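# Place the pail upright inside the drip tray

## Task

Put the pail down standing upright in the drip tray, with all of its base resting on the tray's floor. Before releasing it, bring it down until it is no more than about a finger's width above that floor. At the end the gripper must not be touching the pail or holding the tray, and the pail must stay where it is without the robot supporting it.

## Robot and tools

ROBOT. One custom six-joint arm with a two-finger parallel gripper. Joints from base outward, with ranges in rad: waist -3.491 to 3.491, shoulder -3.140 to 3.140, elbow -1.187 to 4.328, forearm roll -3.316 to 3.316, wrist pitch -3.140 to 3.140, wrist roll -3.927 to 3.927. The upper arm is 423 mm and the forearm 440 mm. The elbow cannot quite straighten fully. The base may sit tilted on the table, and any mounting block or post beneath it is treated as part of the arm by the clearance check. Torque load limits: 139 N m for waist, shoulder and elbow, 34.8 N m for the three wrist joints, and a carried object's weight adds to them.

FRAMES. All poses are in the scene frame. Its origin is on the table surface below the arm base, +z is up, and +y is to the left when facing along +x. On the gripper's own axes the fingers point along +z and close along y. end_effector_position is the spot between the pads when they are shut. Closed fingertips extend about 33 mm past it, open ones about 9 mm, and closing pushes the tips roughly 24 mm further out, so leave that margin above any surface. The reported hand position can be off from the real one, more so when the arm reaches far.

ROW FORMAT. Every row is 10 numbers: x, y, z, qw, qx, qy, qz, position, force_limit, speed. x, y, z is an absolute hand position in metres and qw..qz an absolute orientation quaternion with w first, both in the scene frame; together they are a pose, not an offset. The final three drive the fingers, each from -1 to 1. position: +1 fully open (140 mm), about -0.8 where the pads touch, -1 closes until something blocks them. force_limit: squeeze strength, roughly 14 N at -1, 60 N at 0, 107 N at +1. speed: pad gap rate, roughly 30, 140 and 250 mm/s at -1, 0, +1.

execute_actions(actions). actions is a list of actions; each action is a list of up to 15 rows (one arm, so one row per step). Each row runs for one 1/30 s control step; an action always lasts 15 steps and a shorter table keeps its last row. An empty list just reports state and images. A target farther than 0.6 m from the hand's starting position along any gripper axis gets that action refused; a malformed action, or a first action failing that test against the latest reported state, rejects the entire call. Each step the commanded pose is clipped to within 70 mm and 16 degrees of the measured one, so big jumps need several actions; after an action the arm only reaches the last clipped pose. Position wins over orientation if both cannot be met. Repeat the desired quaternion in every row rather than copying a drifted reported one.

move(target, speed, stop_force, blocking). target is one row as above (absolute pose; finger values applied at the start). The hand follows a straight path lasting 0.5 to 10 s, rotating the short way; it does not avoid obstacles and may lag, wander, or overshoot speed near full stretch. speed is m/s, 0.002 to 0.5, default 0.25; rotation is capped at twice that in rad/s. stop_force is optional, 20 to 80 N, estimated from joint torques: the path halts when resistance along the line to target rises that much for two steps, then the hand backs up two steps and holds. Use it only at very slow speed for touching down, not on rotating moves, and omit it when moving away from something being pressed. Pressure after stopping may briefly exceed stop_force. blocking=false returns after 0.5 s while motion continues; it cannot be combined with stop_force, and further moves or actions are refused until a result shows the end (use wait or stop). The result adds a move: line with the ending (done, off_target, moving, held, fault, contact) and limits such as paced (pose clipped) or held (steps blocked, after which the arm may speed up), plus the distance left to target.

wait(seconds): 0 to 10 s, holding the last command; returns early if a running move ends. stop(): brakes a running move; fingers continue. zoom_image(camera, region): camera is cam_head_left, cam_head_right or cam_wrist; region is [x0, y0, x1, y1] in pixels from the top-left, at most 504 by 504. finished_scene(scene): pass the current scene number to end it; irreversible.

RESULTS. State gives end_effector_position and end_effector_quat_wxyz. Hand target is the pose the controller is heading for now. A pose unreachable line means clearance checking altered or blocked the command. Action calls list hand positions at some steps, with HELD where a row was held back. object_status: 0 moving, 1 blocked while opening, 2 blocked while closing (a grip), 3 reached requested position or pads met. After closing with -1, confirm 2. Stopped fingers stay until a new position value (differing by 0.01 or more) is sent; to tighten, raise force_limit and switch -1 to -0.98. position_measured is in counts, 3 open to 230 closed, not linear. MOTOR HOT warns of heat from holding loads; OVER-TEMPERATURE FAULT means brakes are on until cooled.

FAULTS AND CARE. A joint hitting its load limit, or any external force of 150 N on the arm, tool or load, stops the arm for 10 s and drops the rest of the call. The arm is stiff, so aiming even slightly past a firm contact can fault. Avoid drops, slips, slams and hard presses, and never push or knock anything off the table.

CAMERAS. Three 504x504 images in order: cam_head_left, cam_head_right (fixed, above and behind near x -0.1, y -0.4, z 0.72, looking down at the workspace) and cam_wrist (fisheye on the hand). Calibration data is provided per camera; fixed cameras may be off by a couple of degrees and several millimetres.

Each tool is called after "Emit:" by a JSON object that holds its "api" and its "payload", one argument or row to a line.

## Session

Emit:
{"api": "move", "payload": {
  "target": [0.35,-0.35,0.4,0,0.707,0.707,0,1,0,0]
}}

Scene clock: 4.50 s.
end_effector_position=(+0.3498, -0.3513, +0.4015) position_measured=3 object_status=3 end_effector_quat_wxyz=(+0.002, +0.706, +0.708, -0.000)
Joint positions: [-0.567  0.075  0.22   0.004 -1.698  3.662]
Joint velocities: [ 0.    -0.001 -0.001  0.001  0.001  0.001]
Hand target: +0.350, -0.351, +0.402; +0.002, +0.706, +0.708, -0.000
Off the commanded pose: 0.002 m, 0 deg.
move: done
camera_calibration (this result's frames):
cam_wrist: T_world_to_cam=[[0.998392, 0.0537014, -0.0181575, -0.318714], [0.0563317, -0.903987, 0.423832, -0.507751], [0.00634628, -0.424174, -0.905559, 0.396857], [0, 0, 0, 1]] pos_world=[0.344285, -0.273549, 0.568791]

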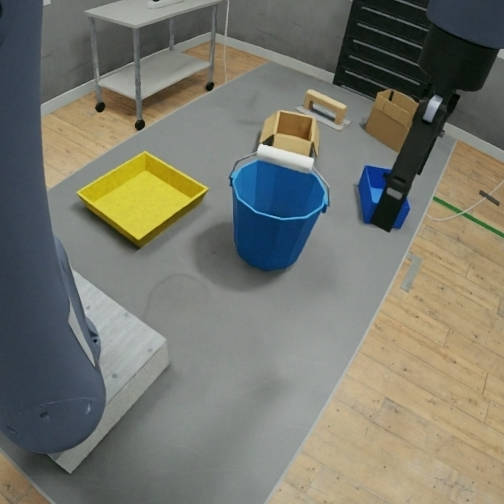

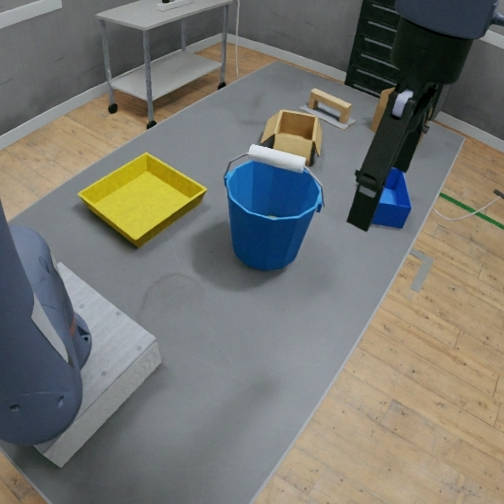

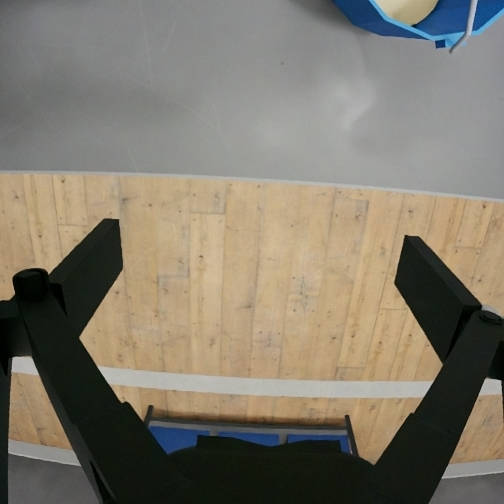

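Emit:
{"api": "move", "payload": {
  "target": [0.5,-0.2,0.45,0,0.707,0.707,0,1,0,0]
}}

Scene clock: 14.23 s.
end_effector_position=(+0.5002, -0.1995, +0.4500) position_measured=3 object_status=3 end_effector_quat_wxyz=(+0.001, +0.707, +0.707, -0.000)
Joint positions: [-0.173  0.212  0.489  0.009 -1.834  3.268]
Joint velocities: [ 0.001  0.001  0.001 -0.001  0.     0.   ]
Hand target: +0.500, -0.199, +0.450; +0.001, +0.707, +0.707, -0.000
Off the commanded pose: 0.001 m, 0 deg.
move: done
camera_calibration (this result's frames):
cam_wrist: T_world_to_cam=[[0.998481, 0.051547, -0.0194508, -0.476], [0.0549391, -0.905032, 0.421781, -0.398103], [0.00413794, -0.422209, -0.906489, 0.506082], [0, 0, 0, 1]] pos_world=[0.495054, -0.122087, 0.617412]

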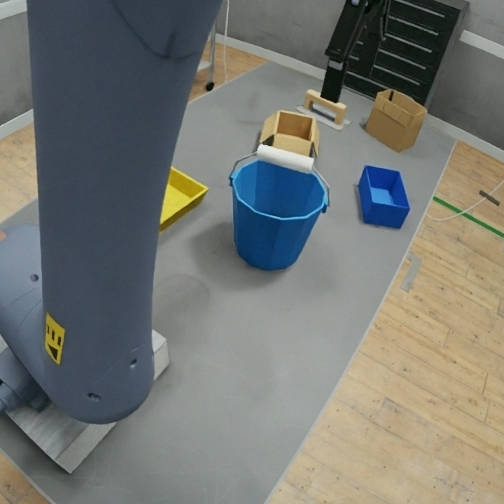

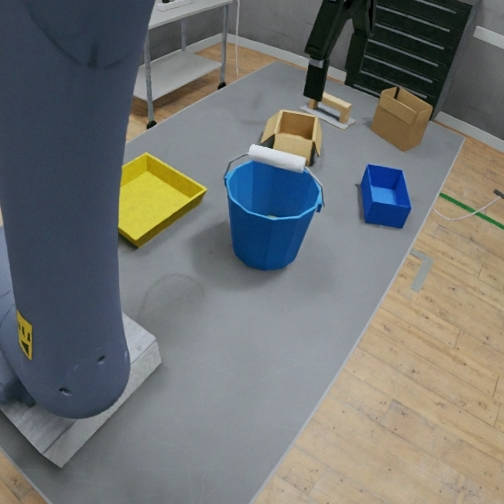

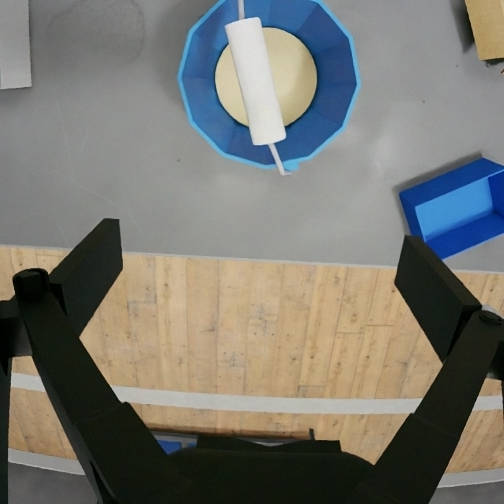

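Emit:
{"api": "move", "payload": {
  "target": [0.494,-0.13,0.34,0,0.636,0.772,0,1,0,0]
}}

Emit:
{"api": "move", "payload": {
  "target": [0.494,-0.13,0.26,0,0.636,0.772,0,1,0,0],
  "speed": 0.1
}}

Scene clock: 18.67 s.
end_effector_position=(+0.4934, -0.1300, +0.3401) position_measured=3 object_status=3 end_effector_quat_wxyz=(+0.000, +0.636, +0.772, -0.000)
Joint positions: [-0.037  0.106  0.112  0.01  -1.564  3.323]
Joint velocities: [ 0.     0.002 -0.    -0.001 -0.    -0.001]
Hand target: +0.493, -0.130, +0.340; +0.000, +0.636, +0.772, -0.000
Off the commanded pose: 0.001 m, 0 deg.
move: done
camera_calibration (this result's frames):
cam_wrist: T_world_to_cam=[[0.969836, 0.242943, -0.0199112, -0.435812], [0.228515, -0.877718, 0.421179, -0.370338], [0.0848462, -0.413024, -0.906759, 0.397324], [0, 0, 0, 1]] pos_world=[0.473582, -0.0550701, 0.507578]

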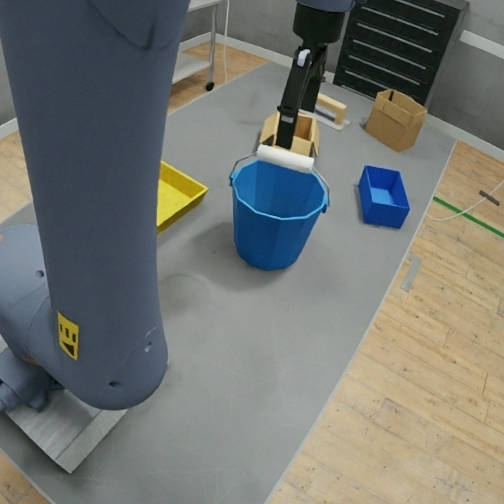

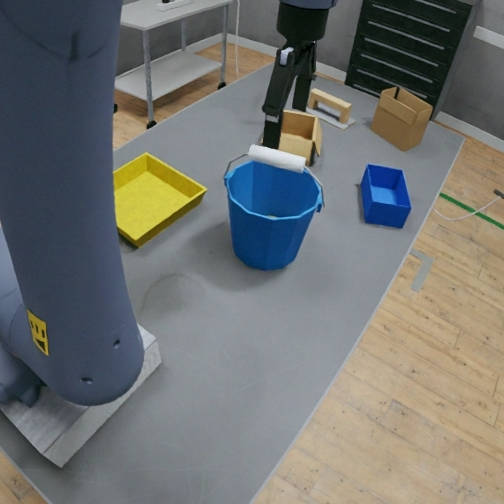

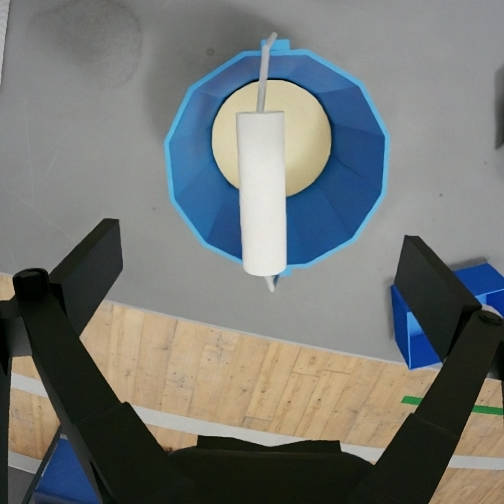

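Scene clock: 19.77 s.
end_effector_position=(+0.4936, -0.1299, +0.2600) position_measured=3 object_status=3 end_effector_quat_wxyz=(-0.000, +0.636, +0.772, +0.000)
Joint positions: [-0.039  0.125 -0.05   0.009 -1.384  3.323]
Joint velocities: [-0.001  0.    -0.    -0.001  0.     0.001]
Hand target: +0.494, -0.130, +0.260; -0.000, +0.636, +0.772, +0.000
Off the commanded pose: 0.000 m, 0 deg.
move: done
camera_calibration (this result's frames):
cam_wrist: T_world_to_cam=[[0.969918, 0.242589, -0.0202344, -0.437621], [0.228387, -0.878058, 0.42054, -0.336433], [0.0842515, -0.412511, -0.907048, 0.325106], [0, 0, 0, 1]] pos_world=[0.473903, -0.0551359, 0.427516]

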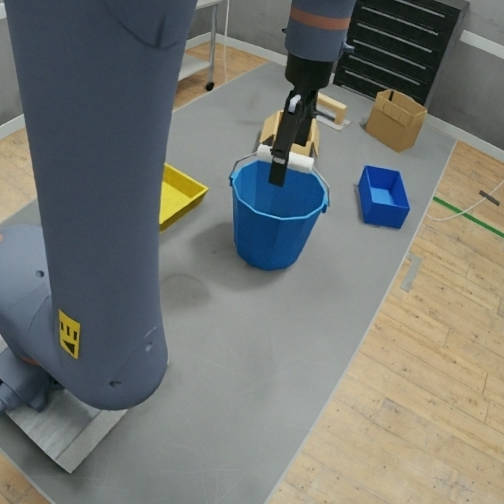

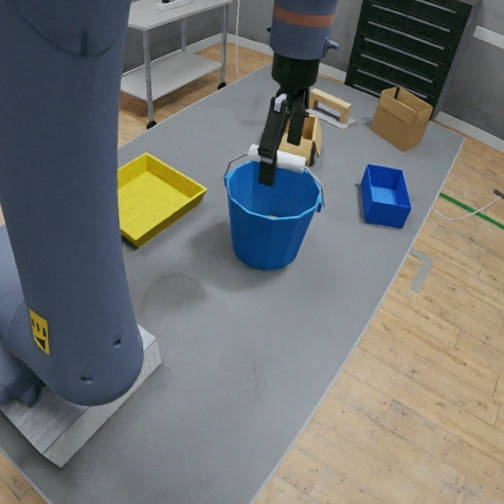

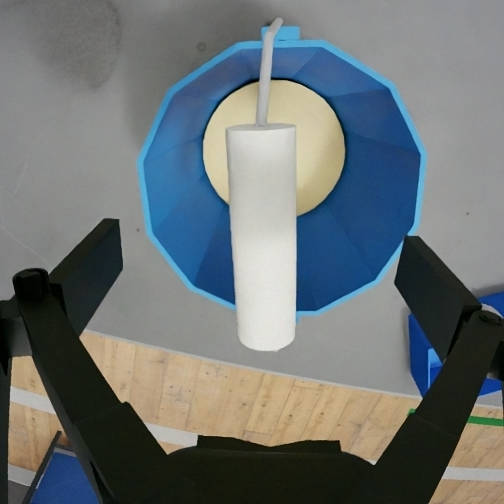

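Emit:
{"api": "move", "payload": {
  "target": [0.497,-0.135,0.225,0,0.636,0.772,0,1,0,0],
  "speed": 0.08
}}

Emit:
{"api": "move", "payload": {
  "target": [0.497,-0.135,0.225,0,0.636,0.772,0,-1,0.5,0]
}}

Emit:
{"api": "move", "payload": {
  "target": [0.497,-0.135,0.31,0,0.636,0.772,0,-1,0.5,0],
  "speed": 0.08
}}

Emit:
{"api": "move", "payload": {
  "target": [0.42,0.195,0.31,0,0.636,0.772,0,-1,0.5,0],
  "speed": 0.1
}}

Scene clock: 27.07 s.
end_effector_position=(+0.4969, -0.1350, +0.2250) position_measured=3 object_status=3 end_effector_quat_wxyz=(-0.000, +0.636, +0.772, +0.000)
Joint positions: [-0.05   0.154 -0.098  0.01  -1.307  3.333]
Joint velocities: [ 0.     0.001 -0.     0.002  0.001 -0.001]
Hand target: +0.497, -0.135, +0.225; -0.000, +0.636, +0.772, +0.000
Off the commanded pose: 0.000 m, 0 deg.
move: done
camera_calibration (this result's frames):
cam_wrist: T_world_to_cam=[[0.969983, 0.242329, -0.0202385, -0.440282], [0.228136, -0.878034, 0.420726, -0.326826], [0.0841837, -0.412714, -0.906962, 0.291034], [0, 0, 0, 1]] pos_world=[0.477127, -0.0601573, 0.39255]

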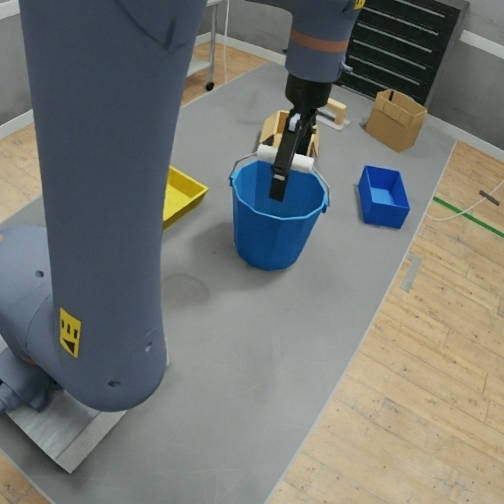

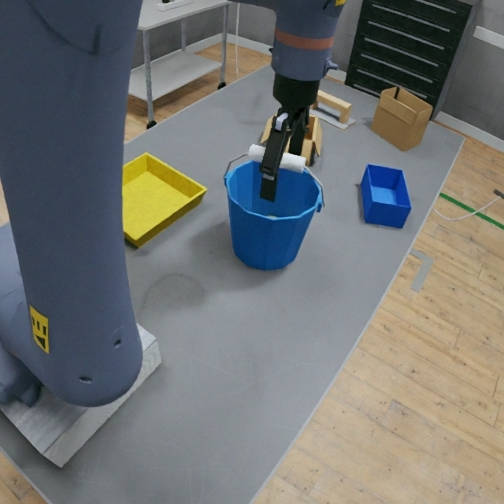

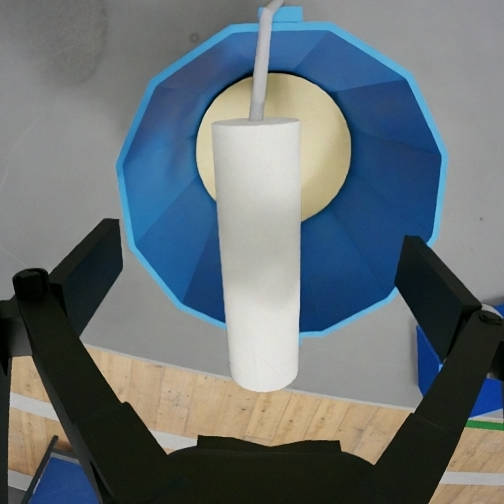

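Scene clock: 28.10 s.
end_effector_position=(+0.4971, -0.1350, +0.2250) position_measured=189 object_status=0 end_effector_quat_wxyz=(+0.000, +0.636, +0.772, +0.000)
Joint positions: [-0.05   0.155 -0.098  0.01  -1.306  3.332]
Joint velocities: [ 0.    -0.001  0.    -0.001 -0.001 -0.001]
Hand target: +0.497, -0.135, +0.225; +0.000, +0.636, +0.772, +0.000
Off the commanded pose: 0.000 m, 0 deg.
move: done
camera_calibration (this result's frames):
cam_wrist: T_world_to_cam=[[0.970071, 0.24199, -0.0200593, -0.440599], [0.227751, -0.878114, 0.420768, -0.326721], [0.0842073, -0.412743, -0.906947, 0.29101], [0, 0, 0, 1]] pos_world=[0.477318, -0.060165, 0.392565]

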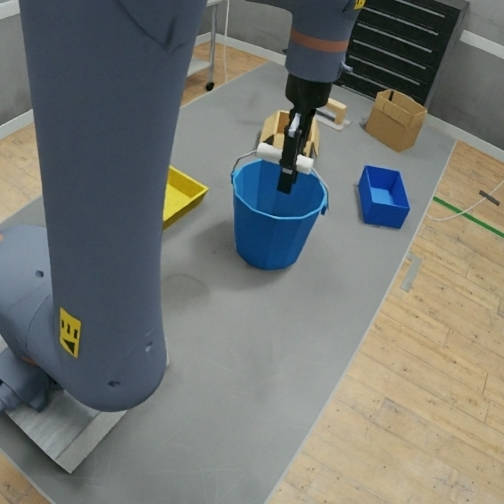

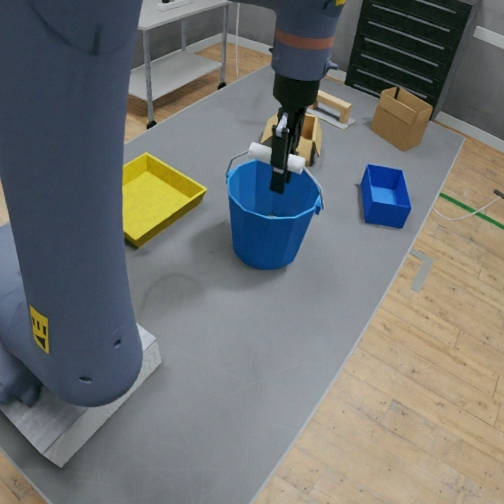

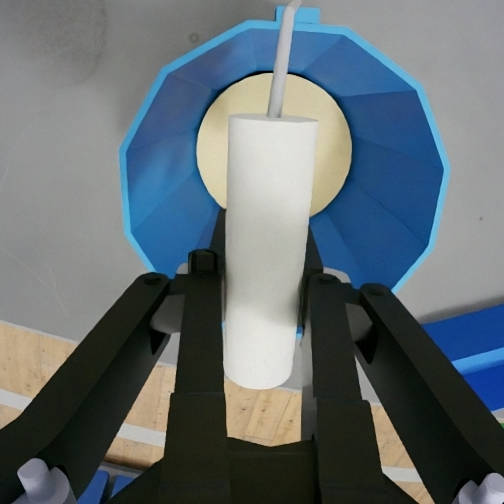

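Scene clock: 29.43 s.
end_effector_position=(+0.4974, -0.1350, +0.3101) position_measured=189 object_status=2 end_effector_quat_wxyz=(+0.000, +0.636, +0.772, +0.000)
Joint positions: [-0.048  0.122  0.061  0.01  -1.498  3.332]
Joint velocities: [-0.     0.001  0.    -0.002 -0.     0.001]
Hand target: +0.497, -0.135, +0.310; +0.000, +0.636, +0.772, -0.000
Off the commanded pose: 0.000 m, 0 deg.
move: done
camera_calibration (this result's frames):
cam_wrist: T_world_to_cam=[[0.970175, 0.241578, -0.0200146, -0.439295], [0.227344, -0.878139, 0.420935, -0.362475], [0.0841131, -0.412931, -0.90687, 0.368113], [0, 0, 0, 1]] pos_world=[0.477636, -0.0601741, 0.477617]

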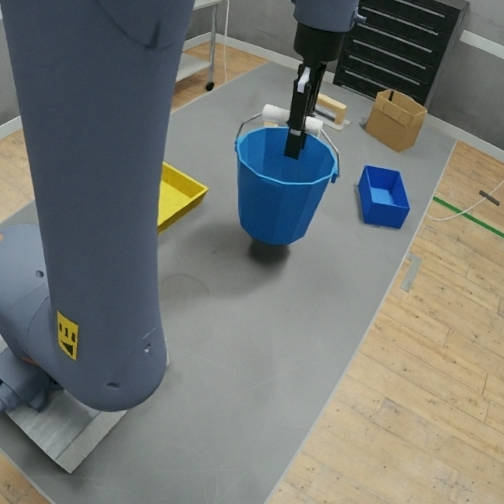

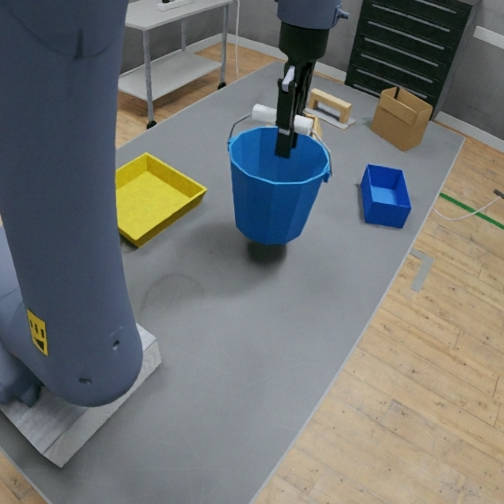

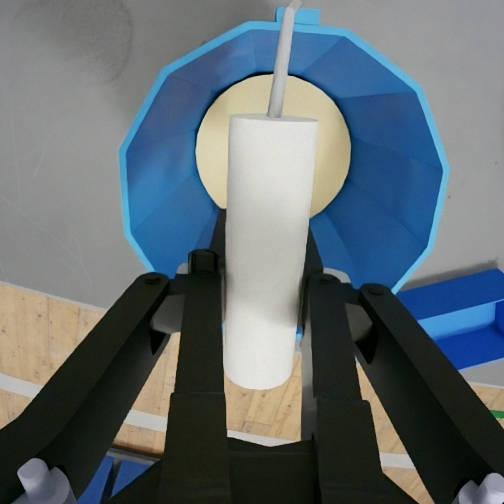

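Scene clock: 33.10 s.
end_effector_position=(+0.4197, +0.1951, +0.3102) position_measured=189 object_status=2 end_effector_quat_wxyz=(+0.001, +0.636, +0.772, +0.001)
Joint positions: [ 0.692  0.002 -0.077  0.017 -1.488  2.592]
Joint velocities: [ 0.001 -0.     0.    -0.     0.    -0.001]
Hand target: +0.420, +0.195, +0.310; +0.001, +0.636, +0.772, +0.001
Off the commanded pose: 0.000 m, 0 deg.
move: done
camera_calibration (this result's frames):
cam_wrist: T_world_to_cam=[[0.970078, 0.242132, -0.0179084, -0.444417], [0.226888, -0.877802, 0.421883, -0.055062], [0.0864312, -0.413323, -0.906473, 0.510042], [0, 0, 0, 1]] pos_world=[0.399528, 0.270086, 0.47761]

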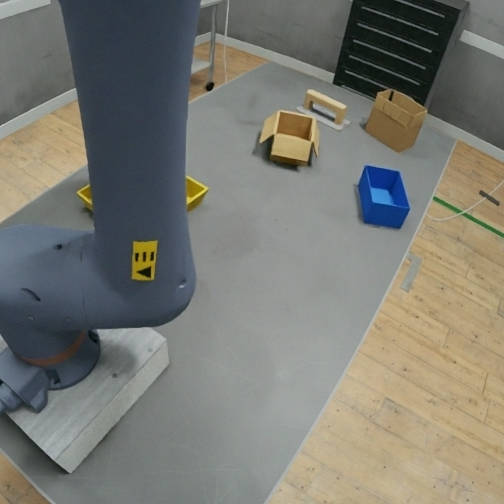

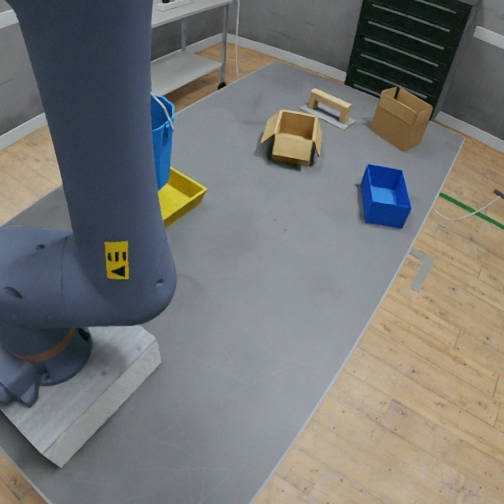

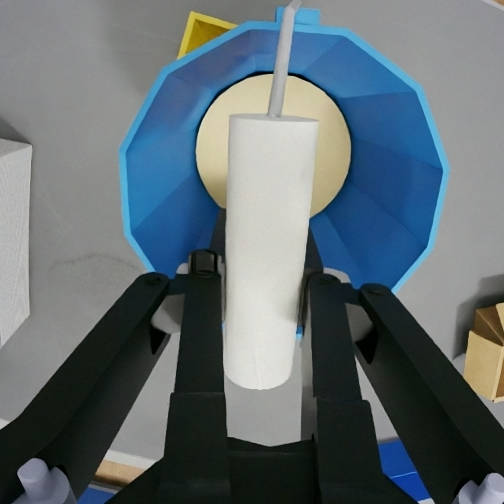

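Emit:
{"api": "move", "payload": {
  "target": [0.42,0.192,0.26,0,0.636,0.772,0,-1,0.5,0],
  "speed": 0.06
}}

Emit:
{"api": "move", "payload": {
  "target": [0.42,0.192,0.237,0,0.636,0.772,0,-1,0.5,0],
  "speed": 0.02
}}

Scene clock: 42.97 s.
end_effector_position=(+0.4198, +0.1919, +0.2600) position_measured=189 object_status=2 end_effector_quat_wxyz=(-0.000, +0.636, +0.772, -0.000)
Joint positions: [ 0.683  0.017 -0.176  0.015 -1.375  2.6  ]
Joint velocities: [-0.     0.    -0.    -0.001  0.    -0.001]
Hand target: +0.420, +0.192, +0.260; -0.000, +0.636, +0.772, -0.000
Off the commanded pose: 0.000 m, 0 deg.
move: done
camera_calibration (this result's frames):
cam_wrist: T_world_to_cam=[[0.969965, 0.242393, -0.0203502, -0.444025], [0.228245, -0.878034, 0.420668, -0.0369867], [0.0840987, -0.412678, -0.906987, 0.464175], [0, 0, 0, 1]] pos_world=[0.400095, 0.266708, 0.427524]

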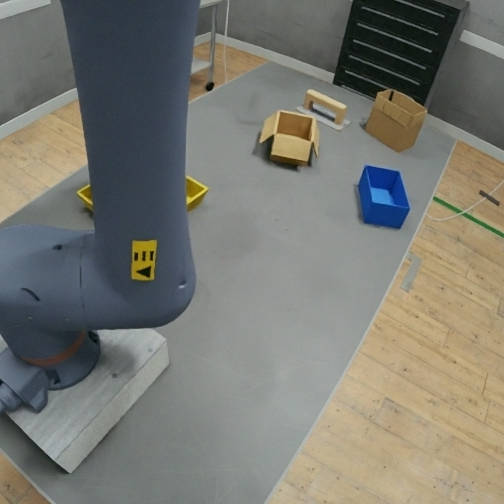

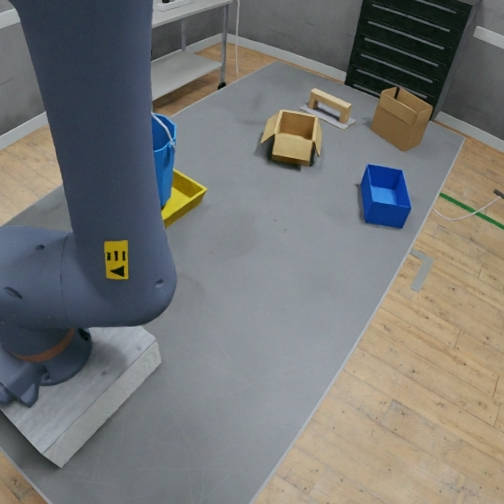

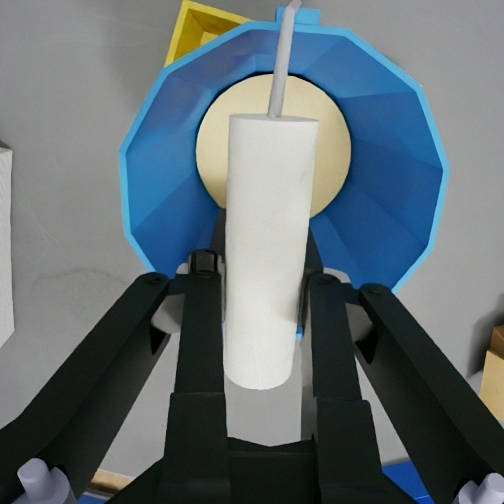

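Scene clock: 44.33 s.
end_effector_position=(+0.4199, +0.1919, +0.2370) position_measured=189 object_status=2 end_effector_quat_wxyz=(-0.000, +0.636, +0.772, -0.000)
Joint positions: [ 0.682  0.03  -0.217  0.015 -1.322  2.599]
Joint velocities: [-0.    -0.    -0.     0.    -0.001 -0.   ]
Hand target: +0.420, +0.192, +0.237; -0.000, +0.636, +0.772, +0.000
Off the commanded pose: 0.000 m, 0 deg.
move: done
camera_calibration (this result's frames):
cam_wrist: T_world_to_cam=[[0.970002, 0.242254, -0.0202245, -0.444637], [0.22806, -0.878041, 0.420752, -0.0272448], [0.0841711, -0.412743, -0.90695, 0.443327], [0, 0, 0, 1]] pos_world=[0.400197, 0.266773, 0.404546]

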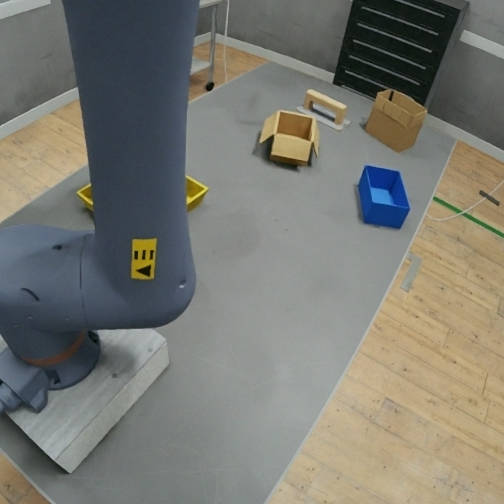

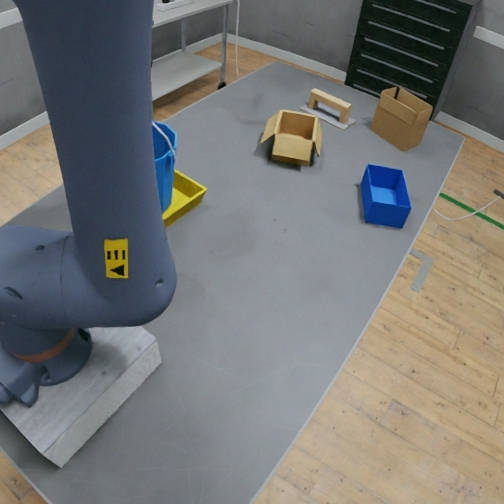

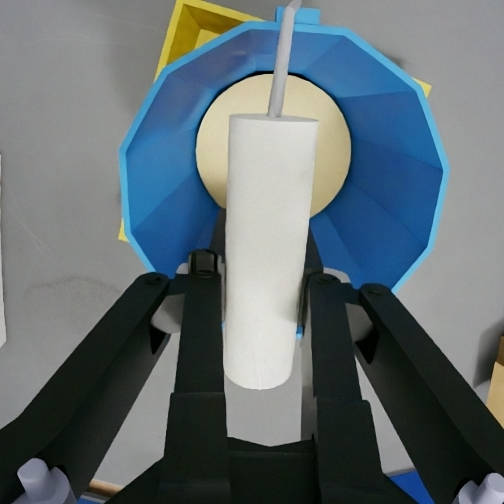

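Emit:
{"api": "move", "payload": {
  "target": [0.42,0.192,0.235,0,0.636,0.772,0,1,0,0]
}}

Emit:
{"api": "move", "payload": {
  "target": [0.45,0.0,0.4,0,0.636,0.772,0,1,0,0],
  "speed": 0
}}

Emit:
{"api": "move", "payload": {
  "target": [0.42,0.192,0.34,0,0.636,0.772,0,1,0,0]
}}

Scene clock: 50.17 s.
end_effector_position=(+0.4200, +0.1920, +0.2350) position_measured=3 object_status=3 end_effector_quat_wxyz=(-0.000, +0.636, +0.772, +0.000)
Joint positions: [ 0.682  0.031 -0.22   0.015 -1.317  2.599]
Joint velocities: [-0.     0.001  0.    -0.    -0.001  0.001]
Hand target: +0.420, +0.192, +0.235; -0.000, +0.636, +0.772, +0.000
Off the commanded pose: 0.000 m, 0 deg.
move: done
camera_calibration (this result's frames):
cam_wrist: T_world_to_cam=[[0.970037, 0.242116, -0.0202246, -0.444735], [0.227936, -0.878082, 0.420734, -0.0262942], [0.0841074, -0.412737, -0.906959, 0.441553], [0, 0, 0, 1]] pos_world=[0.400265, 0.266835, 0.402539]

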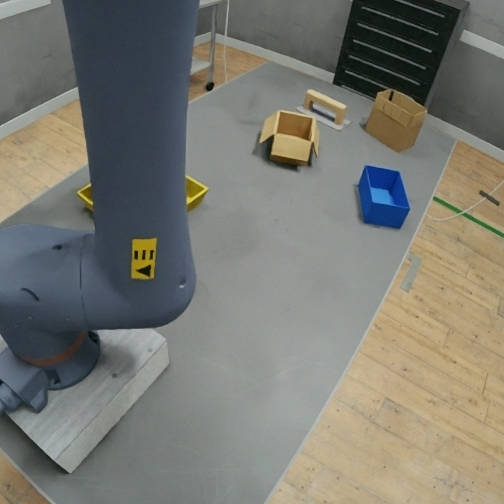

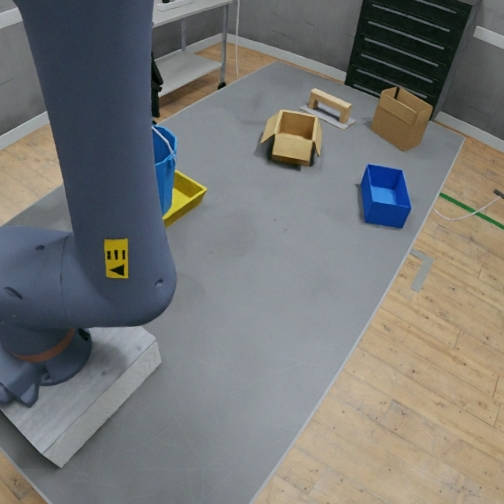

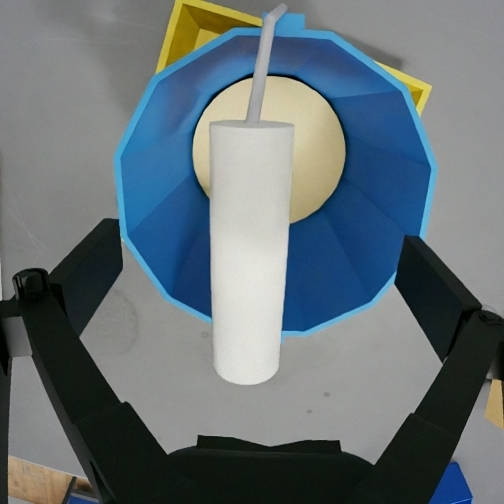

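speed must be a number from 0.002 to 0.5 (m/s); nothing of the call was run and nothing moved

Scene clock: 50.97 s.
end_effector_position=(+0.4204, +0.1923, +0.3401) position_measured=3 object_status=3 end_effector_quat_wxyz=(+0.000, +0.636, +0.772, +0.000)
Joint positions: [ 0.686 -0.001 -0.011  0.015 -1.558  2.598]
Joint velocities: [-0.001  0.002  0.001 -0.001 -0.001  0.   ]
Hand target: +0.420, +0.192, +0.340; +0.000, +0.636, +0.772, -0.000
Off the commanded pose: 0.000 m, 0 deg.
move: done
camera_calibration (this result's frames):
cam_wrist: T_world_to_cam=[[0.970251, 0.241279, -0.0199467, -0.443063], [0.227053, -0.878252, 0.420856, -0.0699801], [0.0840255, -0.412865, -0.906908, 0.536965], [0, 0, 0, 1]] pos_world=[0.400653, 0.267136, 0.507592]

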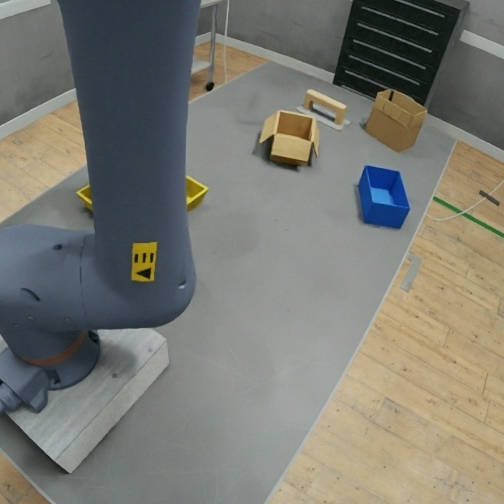

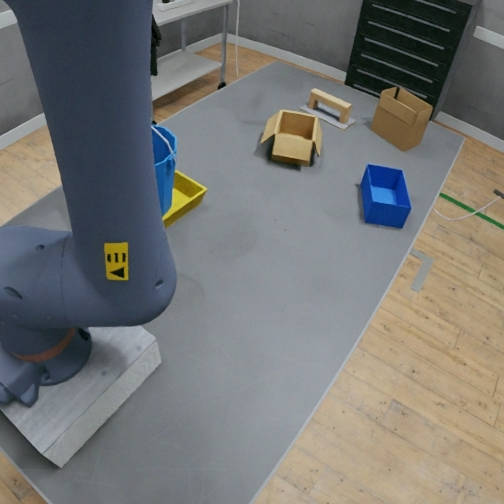

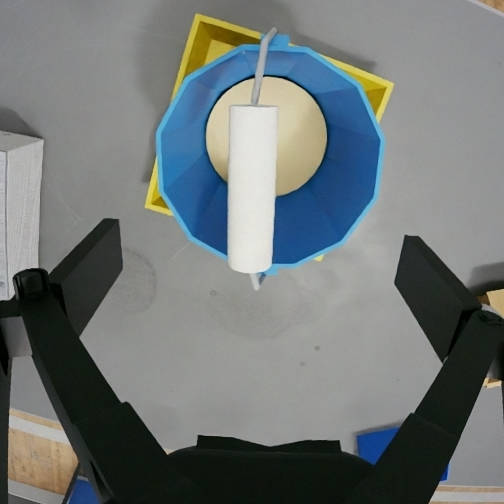

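Emit:
{"api": "finished_scene", "payload": {
  "scene": 2
}}

The scene is finished: the task was done.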